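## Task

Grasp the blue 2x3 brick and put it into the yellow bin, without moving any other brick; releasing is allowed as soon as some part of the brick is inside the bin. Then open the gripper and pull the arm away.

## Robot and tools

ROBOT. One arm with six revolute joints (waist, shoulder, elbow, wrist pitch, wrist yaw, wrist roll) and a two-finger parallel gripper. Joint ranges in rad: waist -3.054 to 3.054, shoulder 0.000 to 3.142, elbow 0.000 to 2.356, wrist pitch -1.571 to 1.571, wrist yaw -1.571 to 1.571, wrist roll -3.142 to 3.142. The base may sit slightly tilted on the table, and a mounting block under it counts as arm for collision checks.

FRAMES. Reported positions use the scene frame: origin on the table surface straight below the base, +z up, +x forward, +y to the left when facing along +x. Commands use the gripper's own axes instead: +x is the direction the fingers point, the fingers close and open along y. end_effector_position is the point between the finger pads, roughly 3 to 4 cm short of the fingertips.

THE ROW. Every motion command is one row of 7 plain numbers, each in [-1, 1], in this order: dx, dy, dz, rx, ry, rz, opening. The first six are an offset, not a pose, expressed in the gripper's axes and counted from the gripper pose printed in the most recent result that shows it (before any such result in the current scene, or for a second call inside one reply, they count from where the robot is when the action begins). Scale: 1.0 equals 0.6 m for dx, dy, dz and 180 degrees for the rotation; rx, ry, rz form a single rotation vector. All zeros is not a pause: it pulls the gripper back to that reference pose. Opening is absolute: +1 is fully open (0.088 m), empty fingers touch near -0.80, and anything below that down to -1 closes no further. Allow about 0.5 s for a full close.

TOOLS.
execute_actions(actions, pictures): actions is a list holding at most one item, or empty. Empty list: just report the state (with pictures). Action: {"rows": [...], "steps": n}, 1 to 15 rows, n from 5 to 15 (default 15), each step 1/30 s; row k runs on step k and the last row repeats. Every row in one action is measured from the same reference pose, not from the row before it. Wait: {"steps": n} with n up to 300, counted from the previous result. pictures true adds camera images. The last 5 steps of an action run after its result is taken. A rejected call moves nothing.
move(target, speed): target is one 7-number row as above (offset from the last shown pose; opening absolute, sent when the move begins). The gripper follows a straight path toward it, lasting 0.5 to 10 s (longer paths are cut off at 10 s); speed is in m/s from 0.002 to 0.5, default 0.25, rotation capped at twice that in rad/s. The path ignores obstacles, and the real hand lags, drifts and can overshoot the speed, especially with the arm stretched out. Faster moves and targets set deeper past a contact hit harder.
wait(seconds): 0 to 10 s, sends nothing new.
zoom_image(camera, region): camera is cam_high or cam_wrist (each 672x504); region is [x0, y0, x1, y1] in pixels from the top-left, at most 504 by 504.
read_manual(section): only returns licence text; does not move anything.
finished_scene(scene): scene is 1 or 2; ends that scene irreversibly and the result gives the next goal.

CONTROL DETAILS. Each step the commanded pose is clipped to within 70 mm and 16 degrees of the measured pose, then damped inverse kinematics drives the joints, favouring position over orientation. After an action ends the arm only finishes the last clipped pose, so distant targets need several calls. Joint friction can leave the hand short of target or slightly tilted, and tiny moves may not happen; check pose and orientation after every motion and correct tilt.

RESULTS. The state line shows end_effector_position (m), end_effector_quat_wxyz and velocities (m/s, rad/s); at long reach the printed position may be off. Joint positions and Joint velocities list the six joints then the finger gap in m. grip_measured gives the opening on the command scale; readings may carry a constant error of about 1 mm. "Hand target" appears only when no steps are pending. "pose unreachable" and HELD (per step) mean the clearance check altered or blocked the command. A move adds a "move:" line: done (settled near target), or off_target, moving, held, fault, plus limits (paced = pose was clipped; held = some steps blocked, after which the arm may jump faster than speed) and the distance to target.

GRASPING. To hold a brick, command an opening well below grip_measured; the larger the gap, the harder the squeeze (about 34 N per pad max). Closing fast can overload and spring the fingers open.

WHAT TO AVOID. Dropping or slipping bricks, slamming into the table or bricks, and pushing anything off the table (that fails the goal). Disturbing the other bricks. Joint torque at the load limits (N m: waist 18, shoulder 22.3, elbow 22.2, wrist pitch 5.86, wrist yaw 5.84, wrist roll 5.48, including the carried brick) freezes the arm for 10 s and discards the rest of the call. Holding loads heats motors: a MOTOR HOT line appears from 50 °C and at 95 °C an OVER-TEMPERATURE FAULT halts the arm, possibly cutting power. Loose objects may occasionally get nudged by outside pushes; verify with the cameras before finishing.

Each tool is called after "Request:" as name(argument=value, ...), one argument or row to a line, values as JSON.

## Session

Request:
execute_actions(
  actions=[],
)

Scene clock: 0.00 s of 4185.00 s.
end_effector_position=(+0.1446, +0.4916, +0.3464) grip_measured=+0.851 end_effector_quat_wxyz=(+0.720, -0.250, -0.014, +0.647) end_effector_velocity=(-0.003, +0.000, +0.003) end_effector_angular_velocity=(+0.019, +0.006, +0.016)
Joint positions: [ 2.038  1.182  0.796  0.868  0.624 -1.433  0.081]
Joint velocities: [ 0.002 -0.002 -0.002 -0.007 -0.022  0.007 -0.   ]
Heat: hottest shoulder 27 °C (+0.0 °C/min).
Hand target: +0.145, +0.492, +0.346; +0.720, -0.250, -0.014, +0.647

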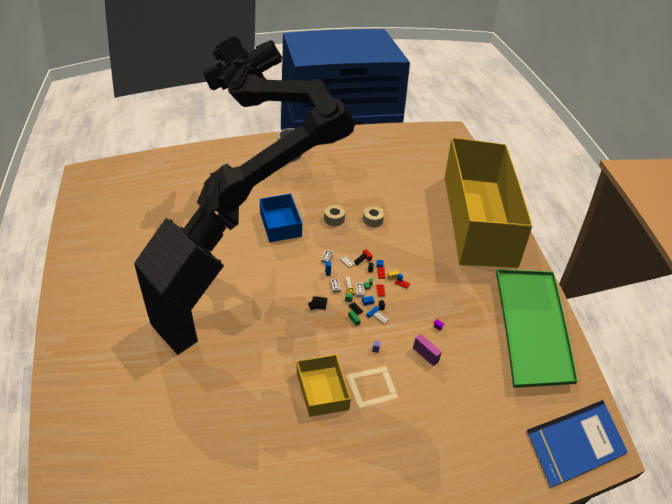

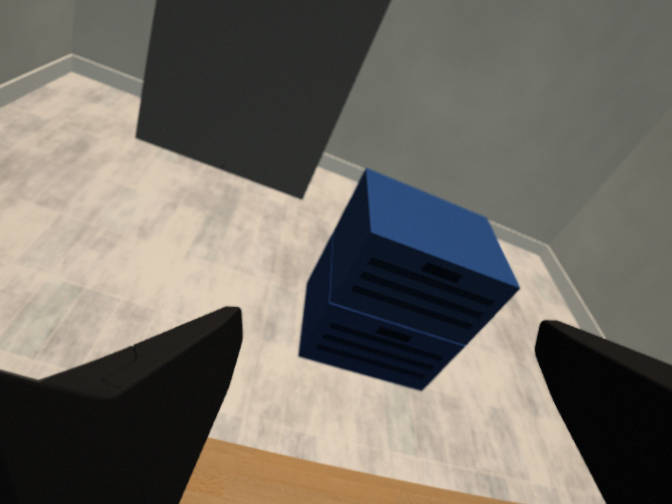

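Request:
move(
  target=[-0.635,-0.271,-0.616,0.209,0.411,0.011,-0.2],
)

Scene clock: 5.80 s of 4185.00 s.
end_effector_position=(+0.3879, +0.0617, +0.2718) grip_measured=-0.200 end_effector_quat_wxyz=(+0.781, -0.320, +0.395, +0.362) end_effector_velocity=(+0.002, -0.002, -0.003) end_effector_angular_velocity=(+0.007, +0.005, +0.041)
Joint positions: [ 2.034  0.009  1.275 -1.564  1.502 -0.173  0.029]
Joint velocities: [ 0.022 -0.007  0.022 -0.022 -0.007 -0.037 -0.   ]
Heat: hottest shoulder 27 °C (+0.0 °C/min).
Hand target: +0.389, +0.060, +0.271; +0.782, -0.318, +0.395, +0.362
Off the commanded pose: 0.098 m, 32 deg; position and orientation clipped at the last step of the last action.
joint sent to its limit — the command would take joint 2 (shoulder) past its lower limit and joint 4 (wrist pitch) past its lower limit, so those joints were sent only as far as their limits.
Kept back: nothing.
move: off_target; limits=paced

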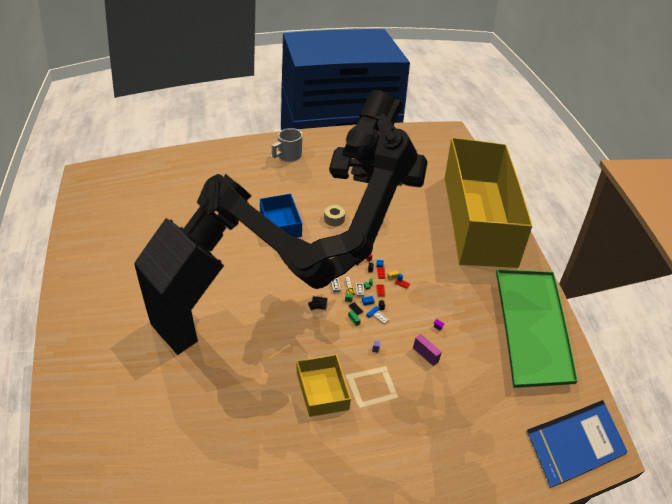

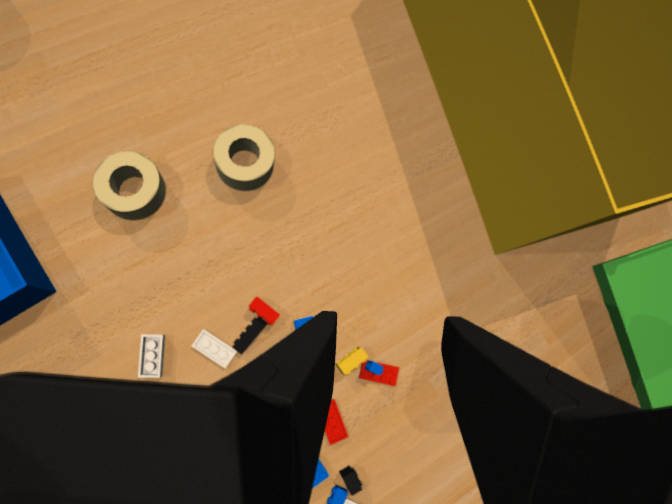

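Request:
move(
  target=[-0.025,0.697,0.471,0,0,0,-0.2],
)

Scene clock: 12.10 s of 4185.00 s.
end_effector_position=(+0.1433, +0.4993, +0.3307) grip_measured=-0.200 end_effector_quat_wxyz=(+0.780, -0.299, +0.382, +0.394) end_effector_velocity=(-0.000, -0.001, -0.002) end_effector_angular_velocity=(-0.005, -0.001, +0.015)
Joint positions: [ 2.18   1.587  1.586 -0.534  1.574  0.065  0.029]
Joint velocities: [-0.002 -0.002 -0.002 -0.022 -0.007  0.007 -0.   ]
Heat: hottest shoulder 27 °C (+0.0 °C/min).
Hand target: +0.144, +0.501, +0.331; +0.781, -0.299, +0.382, +0.393
Off the commanded pose: 0.005 m, 5 deg.
joint sent to its limit — the command would take joint 5 (wrist yaw) past its upper limit, so that joint was sent only as far as its limit.
Kept back: nothing.
move: off_target

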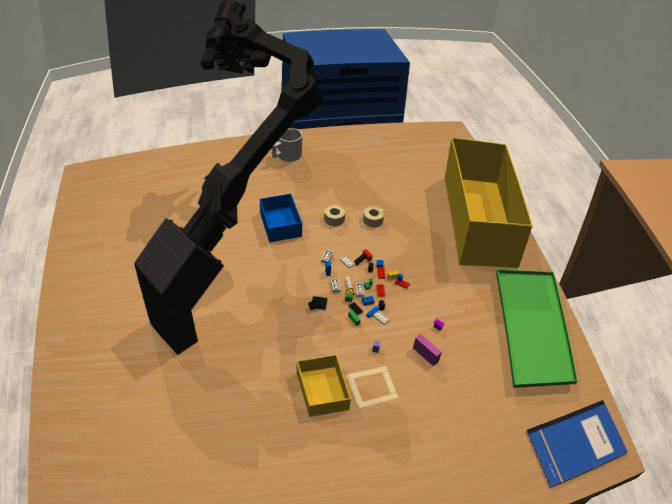

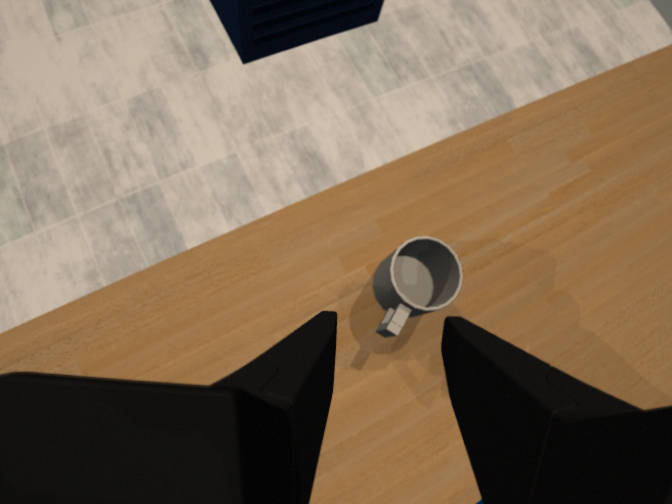

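Request:
move(
  target=[0.2,0.082,-0.305,0,0,0,-0.2],
)

Scene clock: 13.93 s of 4185.00 s.
end_effector_position=(+0.0858, +0.4310, +0.1279) grip_measured=-0.200 end_effector_quat_wxyz=(+0.782, -0.295, +0.384, +0.391) end_effector_velocity=(-0.001, -0.001, -0.002) end_effector_angular_velocity=(-0.013, -0.012, +0.035)
Joint positions: [ 1.786  1.669  0.762  0.912  1.181 -0.464  0.029]
Joint velocities: [-0.002  0.002 -0.007  0.007 -0.007 -0.037  0.   ]
Heat: hottest shoulder 27 °C (+0.0 °C/min).
Hand target: +0.084, +0.429, +0.126; +0.780, -0.299, +0.383, +0.394
Off the commanded pose: 0.003 m, 1 deg.
Kept back: nothing.
move: done

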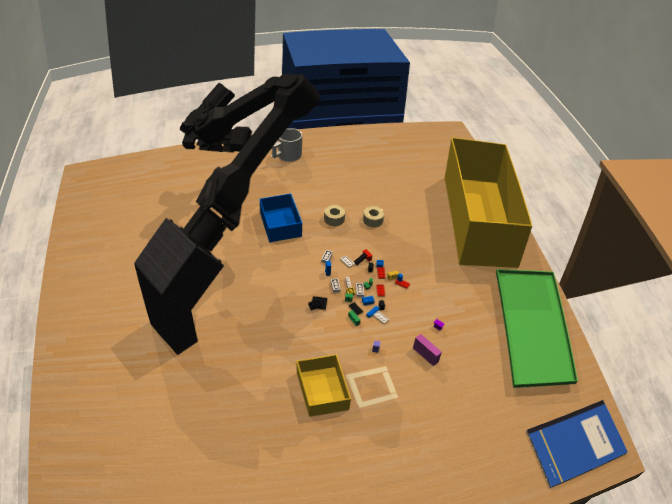

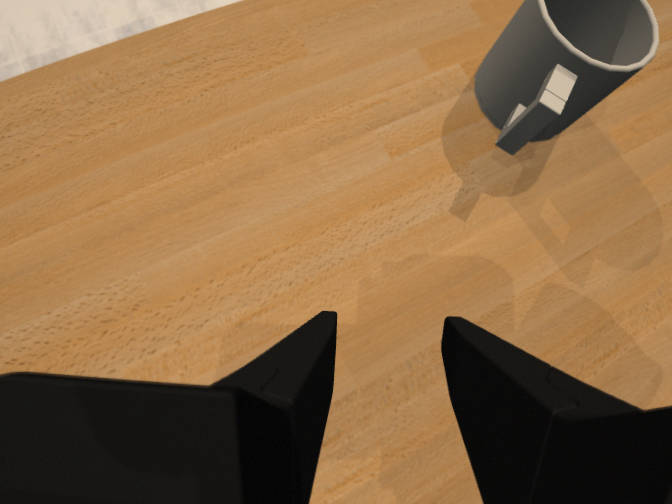

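Request:
move(
  target=[0.007,-0.54,-0.23,0,0,0,-0.2],
)

Scene clock: 16.17 s of 4185.00 s.
end_effector_position=(+0.3079, +0.1592, +0.1017) grip_measured=-0.200 end_effector_quat_wxyz=(+0.781, -0.296, +0.386, +0.392) end_effector_velocity=(-0.002, -0.002, -0.001) end_effector_angular_velocity=(-0.000, +0.012, +0.008)
Joint positions: [ 0.135  0.735  0.294  0.438 -0.471 -0.463  0.029]
Joint velocities: [-0.012  0.002 -0.002 -0.007 -0.022 -0.007 -0.   ]
Heat: hottest shoulder 27 °C (+0.0 °C/min).
Hand target: +0.311, +0.160, +0.103; +0.782, -0.296, +0.384, +0.392
Off the commanded pose: 0.002 m, 0 deg.
Kept back: nothing.
move: done

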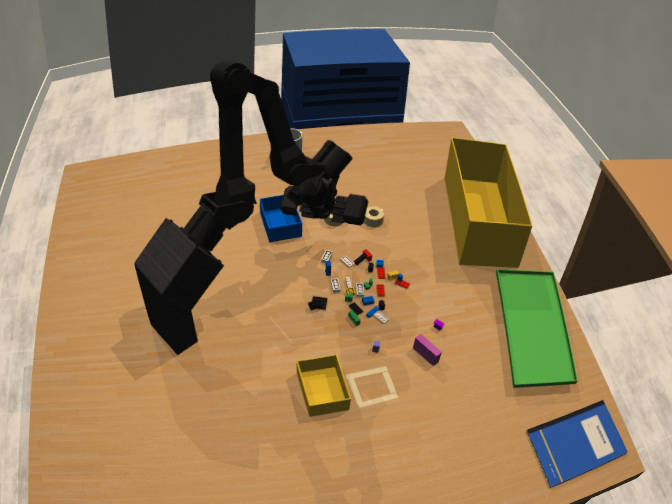

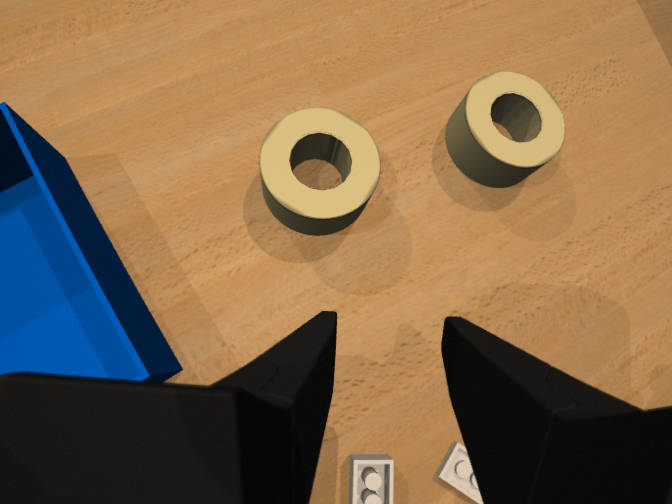

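Request:
move(
  target=[-0.198,-0.205,-0.155,0.329,0.189,-0.046,-0.2],
)

Scene clock: 19.23 s of 4185.00 s.
end_effector_position=(+0.3281, -0.0211, +0.1698) grip_measured=-0.200 end_effector_quat_wxyz=(+0.705, -0.000, +0.709, +0.002) end_effector_velocity=(+0.004, -0.001, +0.002) end_effector_angular_velocity=(-0.002, -0.013, +0.028)
Joint positions: [-0.811  1.208  0.946 -0.938 -0.943 -0.551  0.029]
Joint velocities: [-0.007  0.002  0.007  0.007 -0.007 -0.022 -0.   ]
Heat: hottest shoulder 27 °C (+0.0 °C/min).
Hand target: +0.330, -0.023, +0.171; +0.706, -0.002, +0.709, +0.000
Off the commanded pose: 0.003 m, 0 deg.
Kept back: nothing.
move: done

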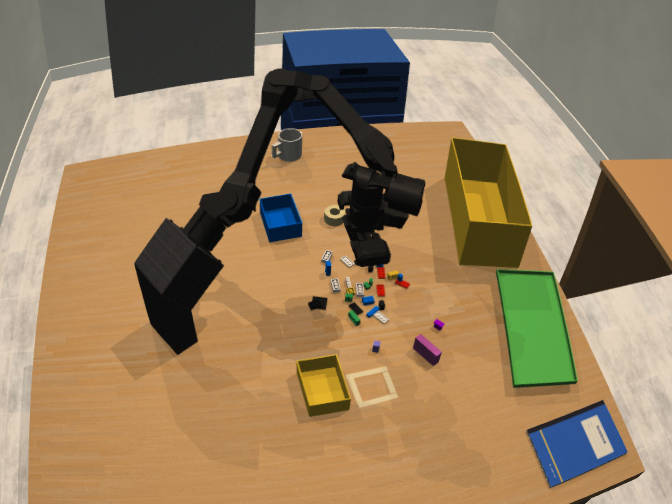

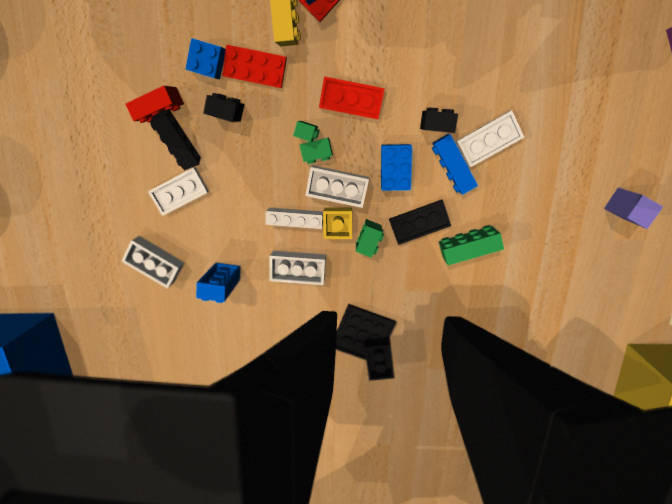

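Request:
zoom_image(
  camera="cam_wrist",
  region=[170, 100, 490, 320],
)

Request:
zoom_image(
  camera="cam_high",
  region=[300, 240, 420, 330],
)

Region (170, 100, 490, 320) of cam_wrist's 672x504 image, scaled by 1.575, with more detail than that image has; it fills the top 346 rows of this view, and the rest is white.

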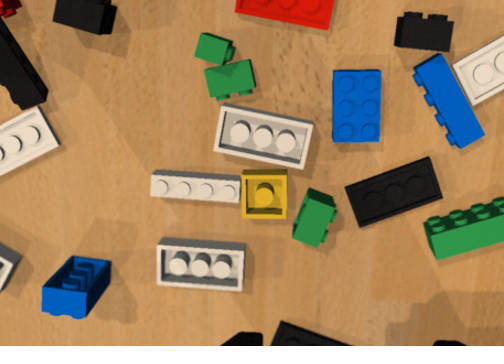

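Region (300, 240, 420, 330) of cam_high's 672x504 image, scaled by 4.200, with more detail than that image has; it fills the top 378 rows of this view, and the rest is white.

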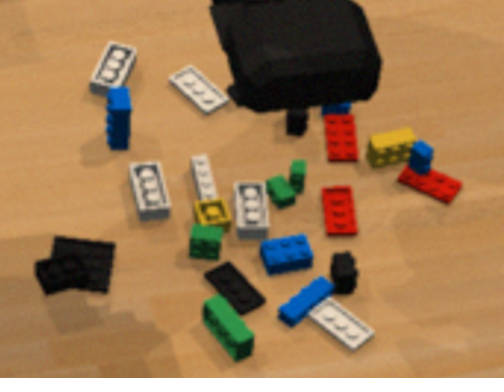

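Request:
move(
  target=[0.17,-0.034,0.043,0,0,0,-0.27],
  speed=0.15,
)

Scene clock: 21.60 s of 4185.00 s.
end_effector_position=(+0.3549, -0.0396, +0.0690) grip_measured=-0.270 end_effector_quat_wxyz=(+0.708, -0.002, +0.707, +0.004) end_effector_velocity=(+0.003, +0.001, +0.001) end_effector_angular_velocity=(+0.004, -0.011, +0.015)
Joint positions: [-0.507  1.433  0.886 -0.332 -0.789 -0.142  0.026]
Joint velocities: [-0.002 -0.002  0.002  0.007 -0.007 -0.007 -0.   ]
Heat: hottest shoulder 28 °C (+2.8 °C/min).
Hand target: +0.354, -0.041, +0.067; +0.706, -0.000, +0.708, +0.002
Off the commanded pose: 0.002 m, 0 deg.
Kept back: nothing.
move: done

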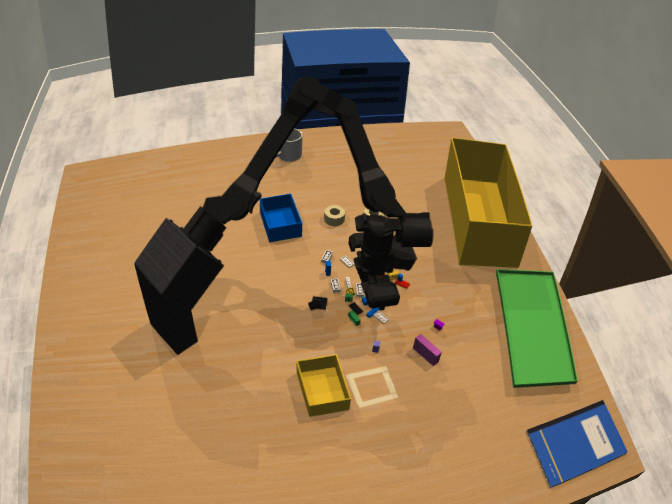

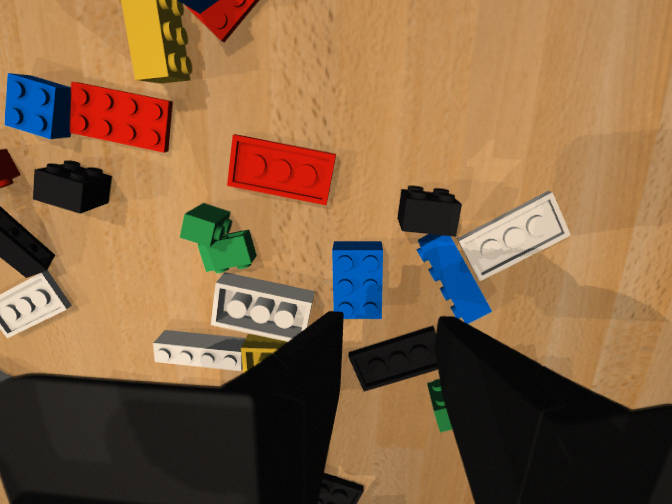

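Request:
move(
  target=[0.02,0.013,0.016,0,0,0,-0.3],
  speed=0.05,
)

Scene clock: 22.57 s of 4185.00 s.
end_effector_position=(+0.3625, -0.0309, +0.0581) grip_measured=-0.300 end_effector_quat_wxyz=(+0.707, -0.001, +0.707, +0.004) end_effector_velocity=(-0.001, -0.001, -0.001) end_effector_angular_velocity=(+0.006, +0.000, +0.004)
Joint positions: [-0.455  1.448  0.905 -0.299 -0.756 -0.088  0.024]
Joint velocities: [-0.002  0.007 -0.002  0.007 -0.007 -0.007  0.   ]
Heat: hottest shoulder 28 °C (+2.7 °C/min).
Hand target: +0.364, -0.032, +0.057; +0.708, -0.001, +0.707, +0.004
Off the commanded pose: 0.002 m, 0 deg.
Kept back: nothing.
move: done

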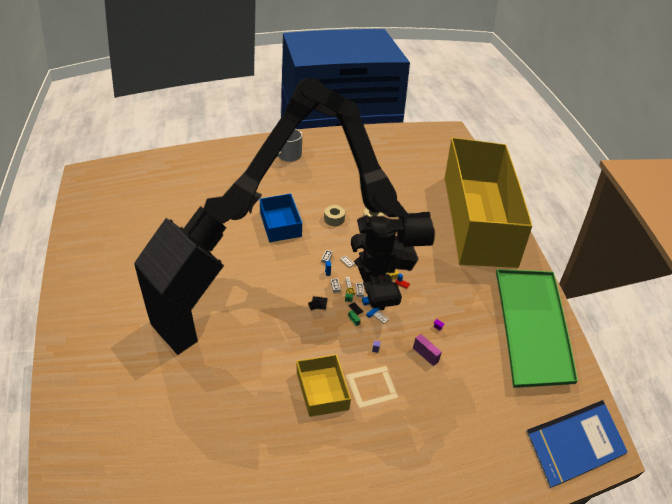

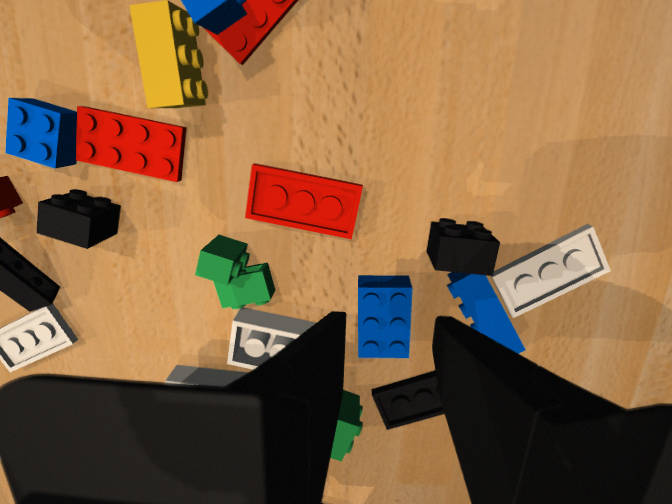

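Request:
move(
  target=[0.031,0,0,0,0,0,-0.3],
  speed=0.03,
)

Request:
move(
  target=[0,0,0,0,0,0,-0.62],
)

Request:
move(
  target=[-0.15,0,0,0,0,0,-0.62],
  speed=0.15,
)

Request:
move(
  target=[0,-0.27,-0.2,0,0,0,-0.62],
)

Scene clock: 23.70 s of 4185.00 s.
end_effector_position=(+0.3656, -0.0295, +0.0417) grip_measured=-0.300 end_effector_quat_wxyz=(+0.710, -0.003, +0.704, +0.007) end_effector_velocity=(+0.001, -0.002, +0.001) end_effector_angular_velocity=(-0.009, -0.006, +0.011)
Joint positions: [-0.412  1.487  0.903 -0.217 -0.728 -0.046  0.024]
Joint velocities: [-0.002 -0.002 -0.002  0.007  0.007 -0.007 -0.   ]
Heat: hottest shoulder 28 °C (+2.5 °C/min).
Hand target: +0.363, -0.031, +0.039; +0.707, -0.001, +0.707, +0.004
Off the commanded pose: 0.004 m, 1 deg.
Kept back: nothing.
move: done

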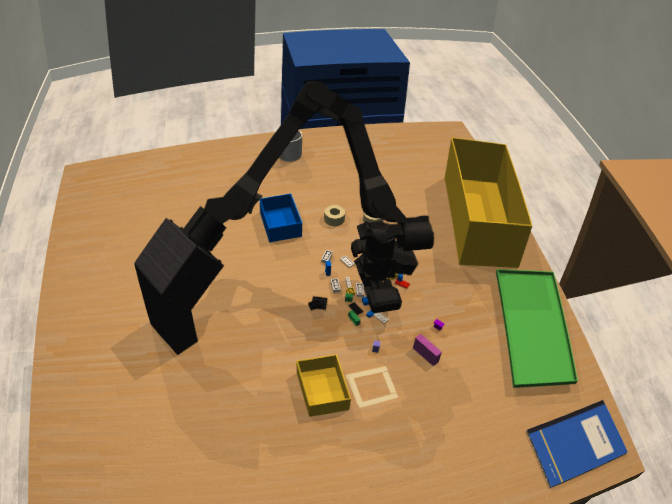

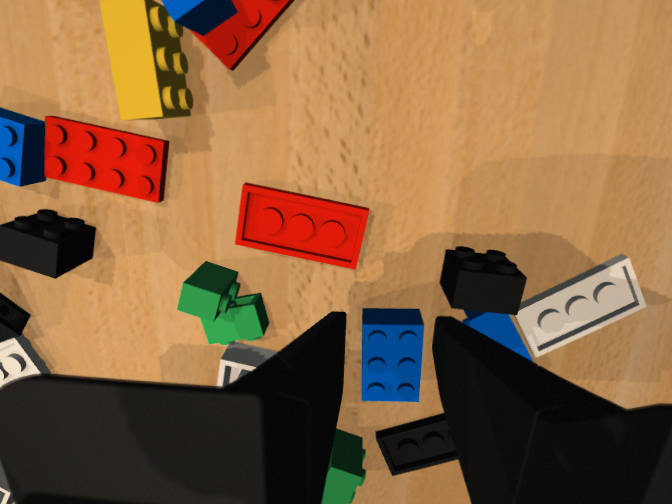

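Scene clock: 24.20 s of 4185.00 s.
end_effector_position=(+0.3656, -0.0295, +0.0417) grip_measured=-0.483 end_effector_quat_wxyz=(+0.710, -0.003, +0.704, +0.007) end_effector_velocity=(+0.001, -0.001, +0.002) end_effector_angular_velocity=(+0.002, -0.009, +0.023)
Joint positions: [-0.412  1.487  0.903 -0.217 -0.728 -0.045  0.015]
Joint velocities: [-0.007 -0.002 -0.002  0.007 -0.007 -0.022 -0.   ]
Heat: hottest shoulder 28 °C (+2.5 °C/min).
Hand target: +0.366, -0.030, +0.042; +0.710, -0.003, +0.704, +0.007
Off the commanded pose: 0.000 m, 0 deg.
Kept back: nothing.
move: done

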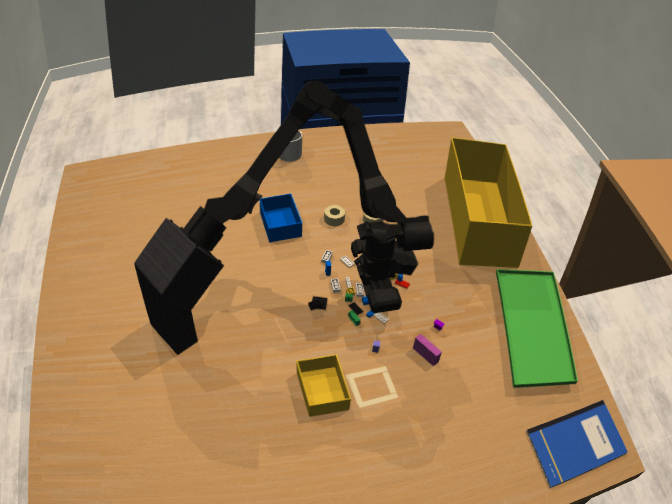

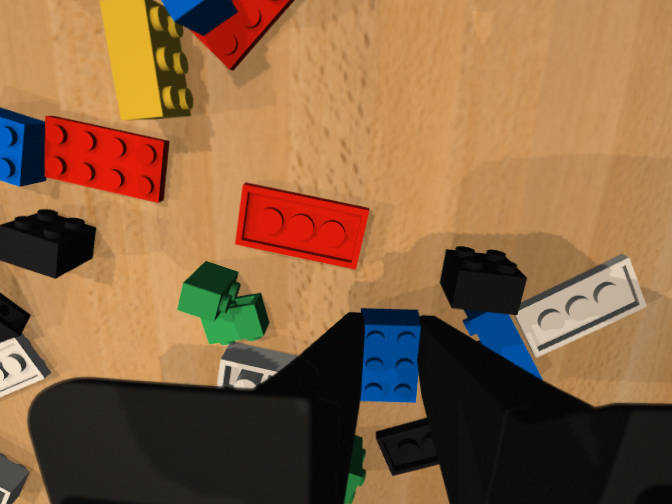

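Scene clock: 25.23 s of 4185.00 s.
end_effector_position=(+0.3616, -0.0312, +0.1291) grip_measured=-0.485 end_effector_quat_wxyz=(+0.707, +0.000, +0.708, +0.005) end_effector_velocity=(+0.002, +0.000, +0.003) end_effector_angular_velocity=(+0.001, -0.007, +0.020)
Joint positions: [-0.658  1.332  0.994 -0.683 -0.881 -0.329  0.015]
Joint velocities: [-0.007 -0.002  0.007 -0.007 -0.007 -0.022 -0.   ]
Heat: hottest shoulder 28 °C (+2.4 °C/min).
Hand target: +0.365, -0.031, +0.132; +0.710, -0.003, +0.705, +0.007
Off the commanded pose: 0.004 m, 1 deg.
Kept back: nothing.
move: done

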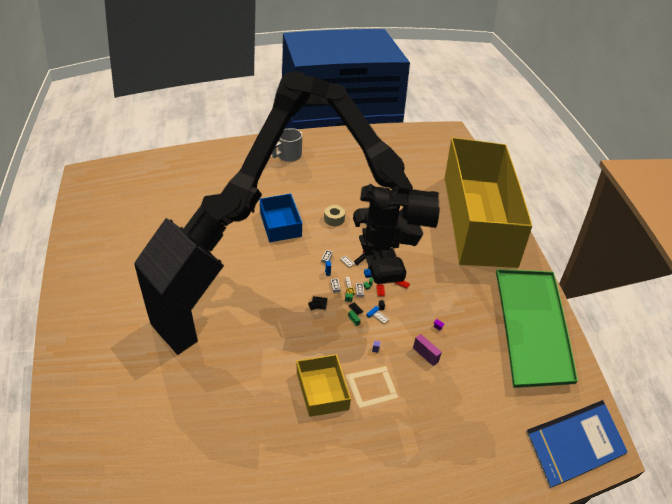

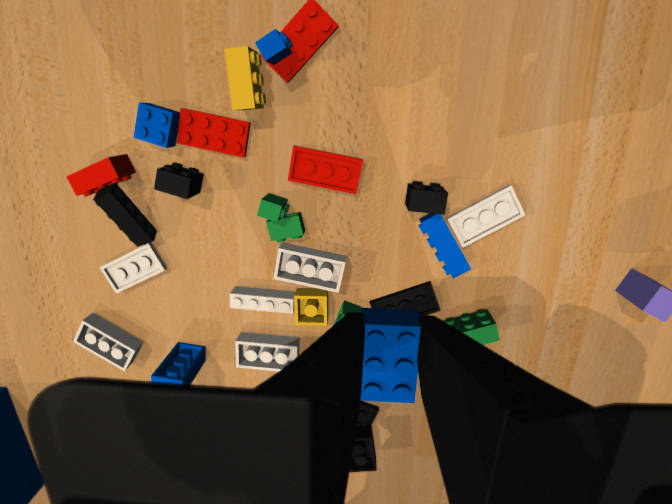

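Scene clock: 26.57 s of 4185.00 s.
end_effector_position=(+0.2407, -0.1917, +0.1263) grip_measured=-0.485 end_effector_quat_wxyz=(+0.704, +0.002, +0.710, +0.006) end_effector_velocity=(-0.003, -0.002, +0.001) end_effector_angular_velocity=(-0.003, +0.006, -0.007)
Joint positions: [-1.079  1.904  0.943 -0.642 -0.993 -1.035  0.015]
Joint velocities: [-0.007  0.007  0.002 -0.007  0.007 -0.007 -0.   ]
Heat: hottest shoulder 28 °C (+2.3 °C/min).
Hand target: +0.241, -0.194, +0.127; +0.705, +0.001, +0.709, +0.006
Off the commanded pose: 0.004 m, 0 deg.
Kept back: nothing.
move: done

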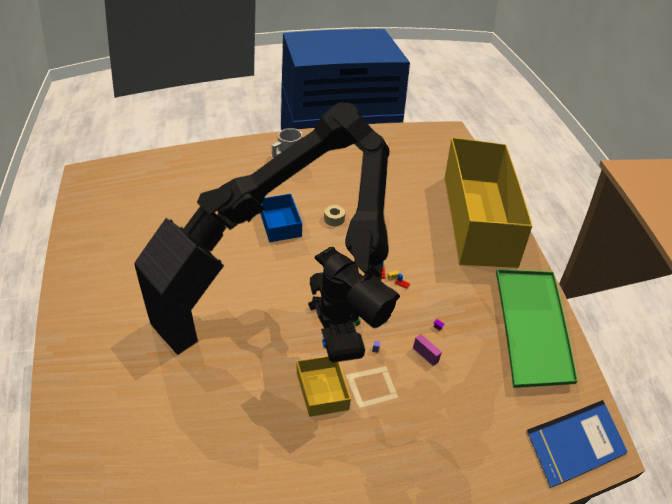

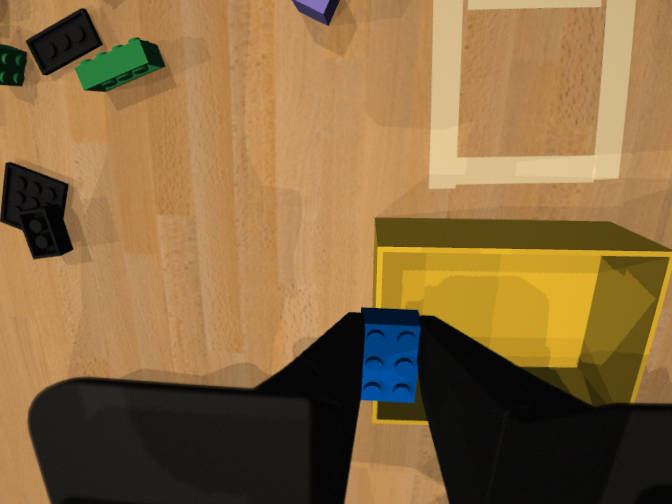

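Request:
move(
  target=[0,-0.097,-0.06,0,0,0,-0.62],
)

Request:
move(
  target=[0.125,0,0,0,0,0,-0.62],
  speed=0.08,
)

Scene clock: 27.67 s of 4185.00 s.
end_effector_position=(+0.2050, -0.2477, +0.1248) grip_measured=-0.485 end_effector_quat_wxyz=(+0.704, +0.003, +0.710, +0.007) end_effector_velocity=(-0.001, +0.001, +0.000) end_effector_angular_velocity=(+0.007, -0.006, +0.010)
Joint positions: [-1.177  2.167  1.084 -0.674 -0.983 -1.217  0.015]
Joint velocities: [-0.002  0.002 -0.002 -0.007 -0.007 -0.022 -0.   ]
Heat: hottest shoulder 28 °C (+2.2 °C/min).
Hand target: +0.205, -0.250, +0.125; +0.704, +0.002, +0.710, +0.007
Off the commanded pose: 0.003 m, 0 deg.
Kept back: nothing.
move: done

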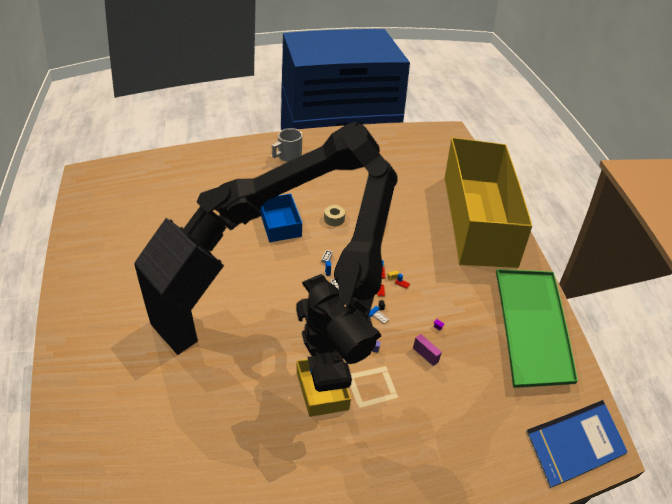

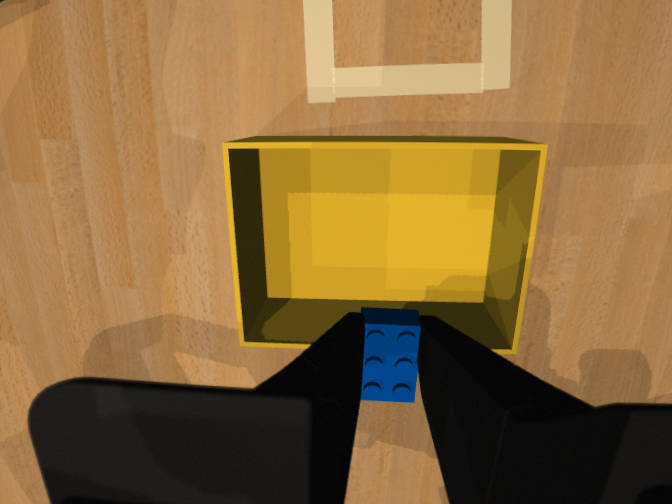

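Scene clock: 28.97 s of 4185.00 s.
end_effector_position=(+0.2080, -0.2470, +0.0509) grip_measured=-0.485 end_effector_quat_wxyz=(+0.706, -0.002, +0.708, +0.010) end_effector_velocity=(-0.002, +0.000, +0.001) end_effector_angular_velocity=(+0.005, -0.004, -0.022)
Joint positions: [-0.981  2.237  0.977 -0.189 -0.992 -0.862  0.015]
Joint velocities: [-0.007  0.002 -0.002 -0.007 -0.007  0.007 -0.   ]
Heat: hottest shoulder 28 °C (+2.1 °C/min).
Hand target: +0.205, -0.247, +0.050; +0.704, +0.002, +0.710, +0.007
Off the commanded pose: 0.004 m, 1 deg.
Kept back: nothing.
move: done

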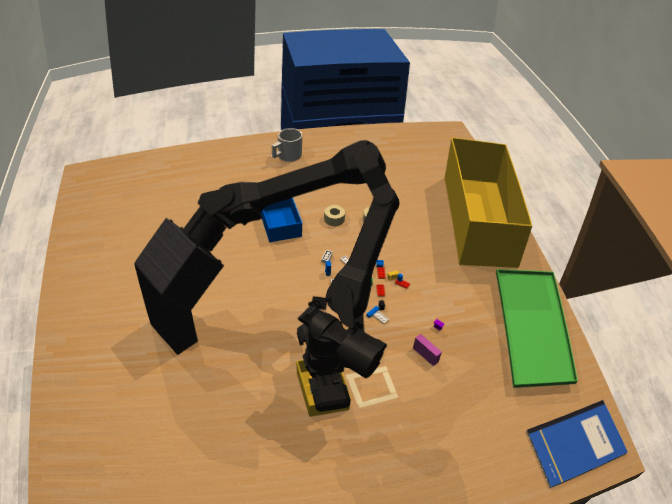

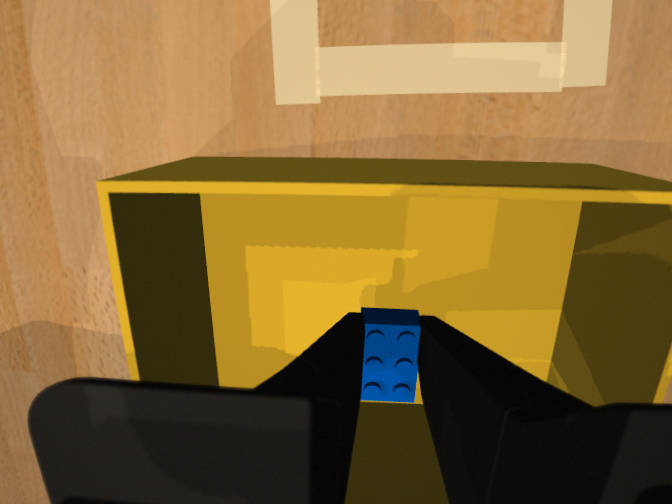

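Request:
move(
  target=[0.006,0,0,0,0,0,-0.62],
  speed=0.01,
)

Request:
move(
  target=[0,0,0,0,0,0,-0.3],
)

Request:
move(
  target=[-0.17,0,0,0,0,0,-0.3],
)

Scene clock: 29.90 s of 4185.00 s.
end_effector_position=(+0.2104, -0.2474, +0.0487) grip_measured=-0.485 end_effector_quat_wxyz=(+0.707, -0.005, +0.707, +0.011) end_effector_velocity=(+0.001, -0.000, +0.001) end_effector_angular_velocity=(+0.000, -0.009, +0.012)
Joint positions: [-0.973  2.237  0.976 -0.168 -0.992 -0.848  0.015]
Joint velocities: [-0.002 -0.002 -0.002  0.007 -0.007 -0.007 -0.   ]
Heat: hottest shoulder 28 °C (+2.0 °C/min).
Hand target: +0.208, -0.247, +0.047; +0.706, -0.002, +0.708, +0.010
Off the commanded pose: 0.003 m, 1 deg.
Kept back: nothing.
move: done

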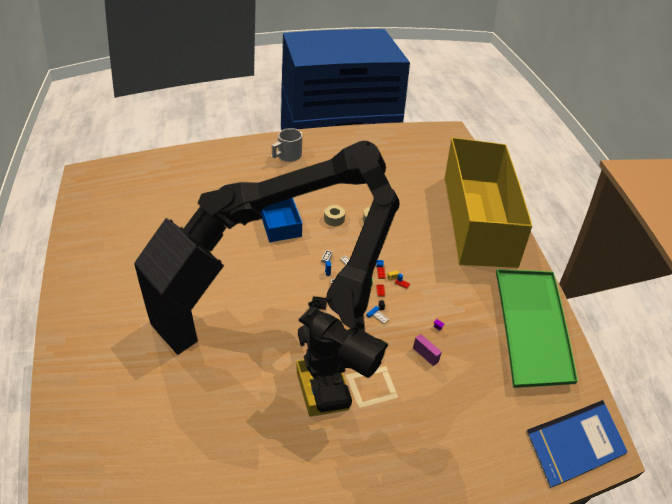

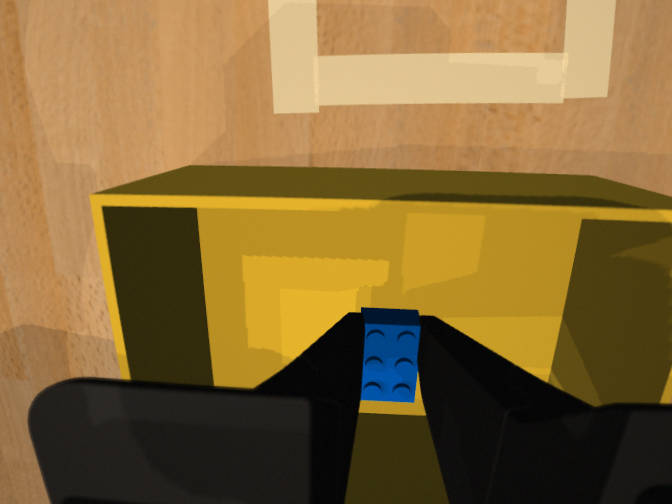

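Scene clock: 30.40 s of 4185.00 s.
end_effector_position=(+0.2104, -0.2474, +0.0487) grip_measured=-0.301 end_effector_quat_wxyz=(+0.707, -0.005, +0.707, +0.011) end_effector_velocity=(-0.006, +0.004, -0.001) end_effector_angular_velocity=(+0.009, +0.018, -0.018)
Joint positions: [-0.973  2.237  0.976 -0.168 -0.992 -0.847  0.024]
Joint velocities: [ 0.002  0.002 -0.007 -0.022  0.007 -0.007  0.   ]
Heat: hottest shoulder 28 °C (+2.0 °C/min).
Hand target: +0.210, -0.247, +0.049; +0.707, -0.005, +0.707, +0.011
Off the commanded pose: 0.000 m, 0 deg.
Kept back: nothing.
move: done

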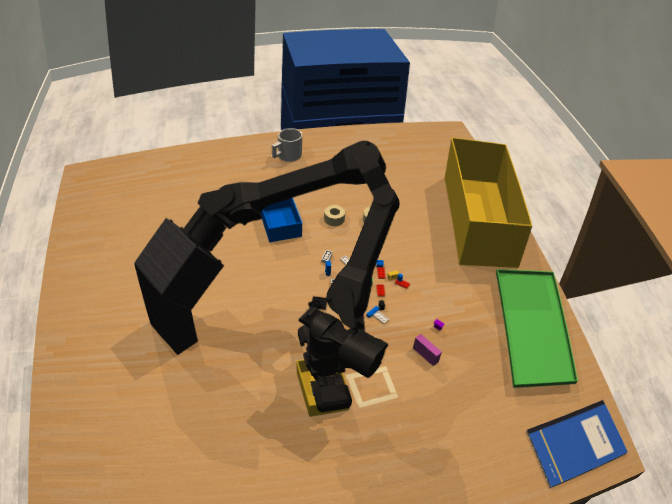

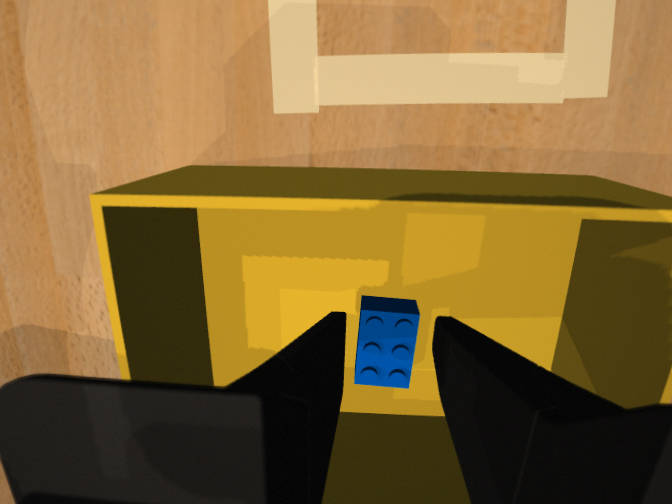

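Scene clock: 31.33 s of 4185.00 s.
end_effector_position=(+0.2099, -0.2465, +0.1499) grip_measured=-0.300 end_effector_quat_wxyz=(+0.707, -0.003, +0.707, +0.012) end_effector_velocity=(-0.003, +0.005, -0.002) end_effector_angular_velocity=(+0.029, +0.001, -0.015)
Joint positions: [-1.234  2.145  1.134 -0.822 -0.978 -1.327  0.024]
Joint velocities: [ 0.002  0.012  0.002 -0.037 -0.007 -0.022 -0.   ]
Heat: hottest shoulder 28 °C (+1.9 °C/min).
Hand target: +0.210, -0.249, +0.151; +0.706, -0.005, +0.708, +0.012
Off the commanded pose: 0.002 m, 0 deg.
Kept back: nothing.
move: done

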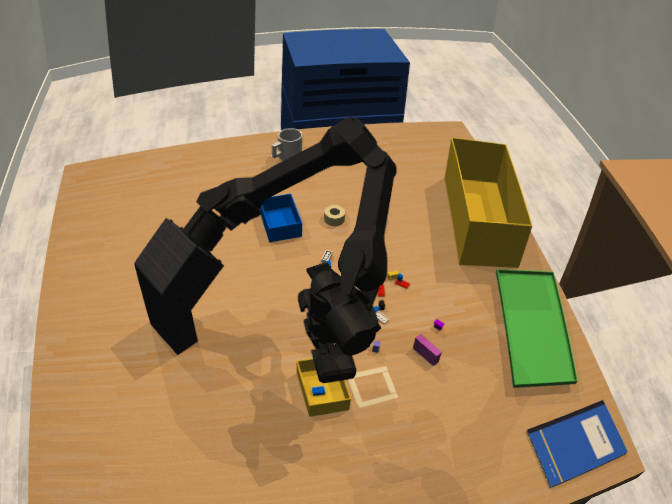

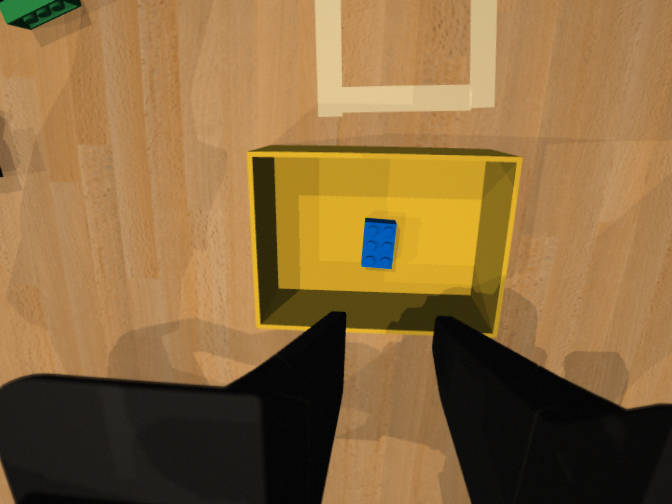

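Request:
finished_scene(
  scene=2,
)

The scene is finished: the task was done.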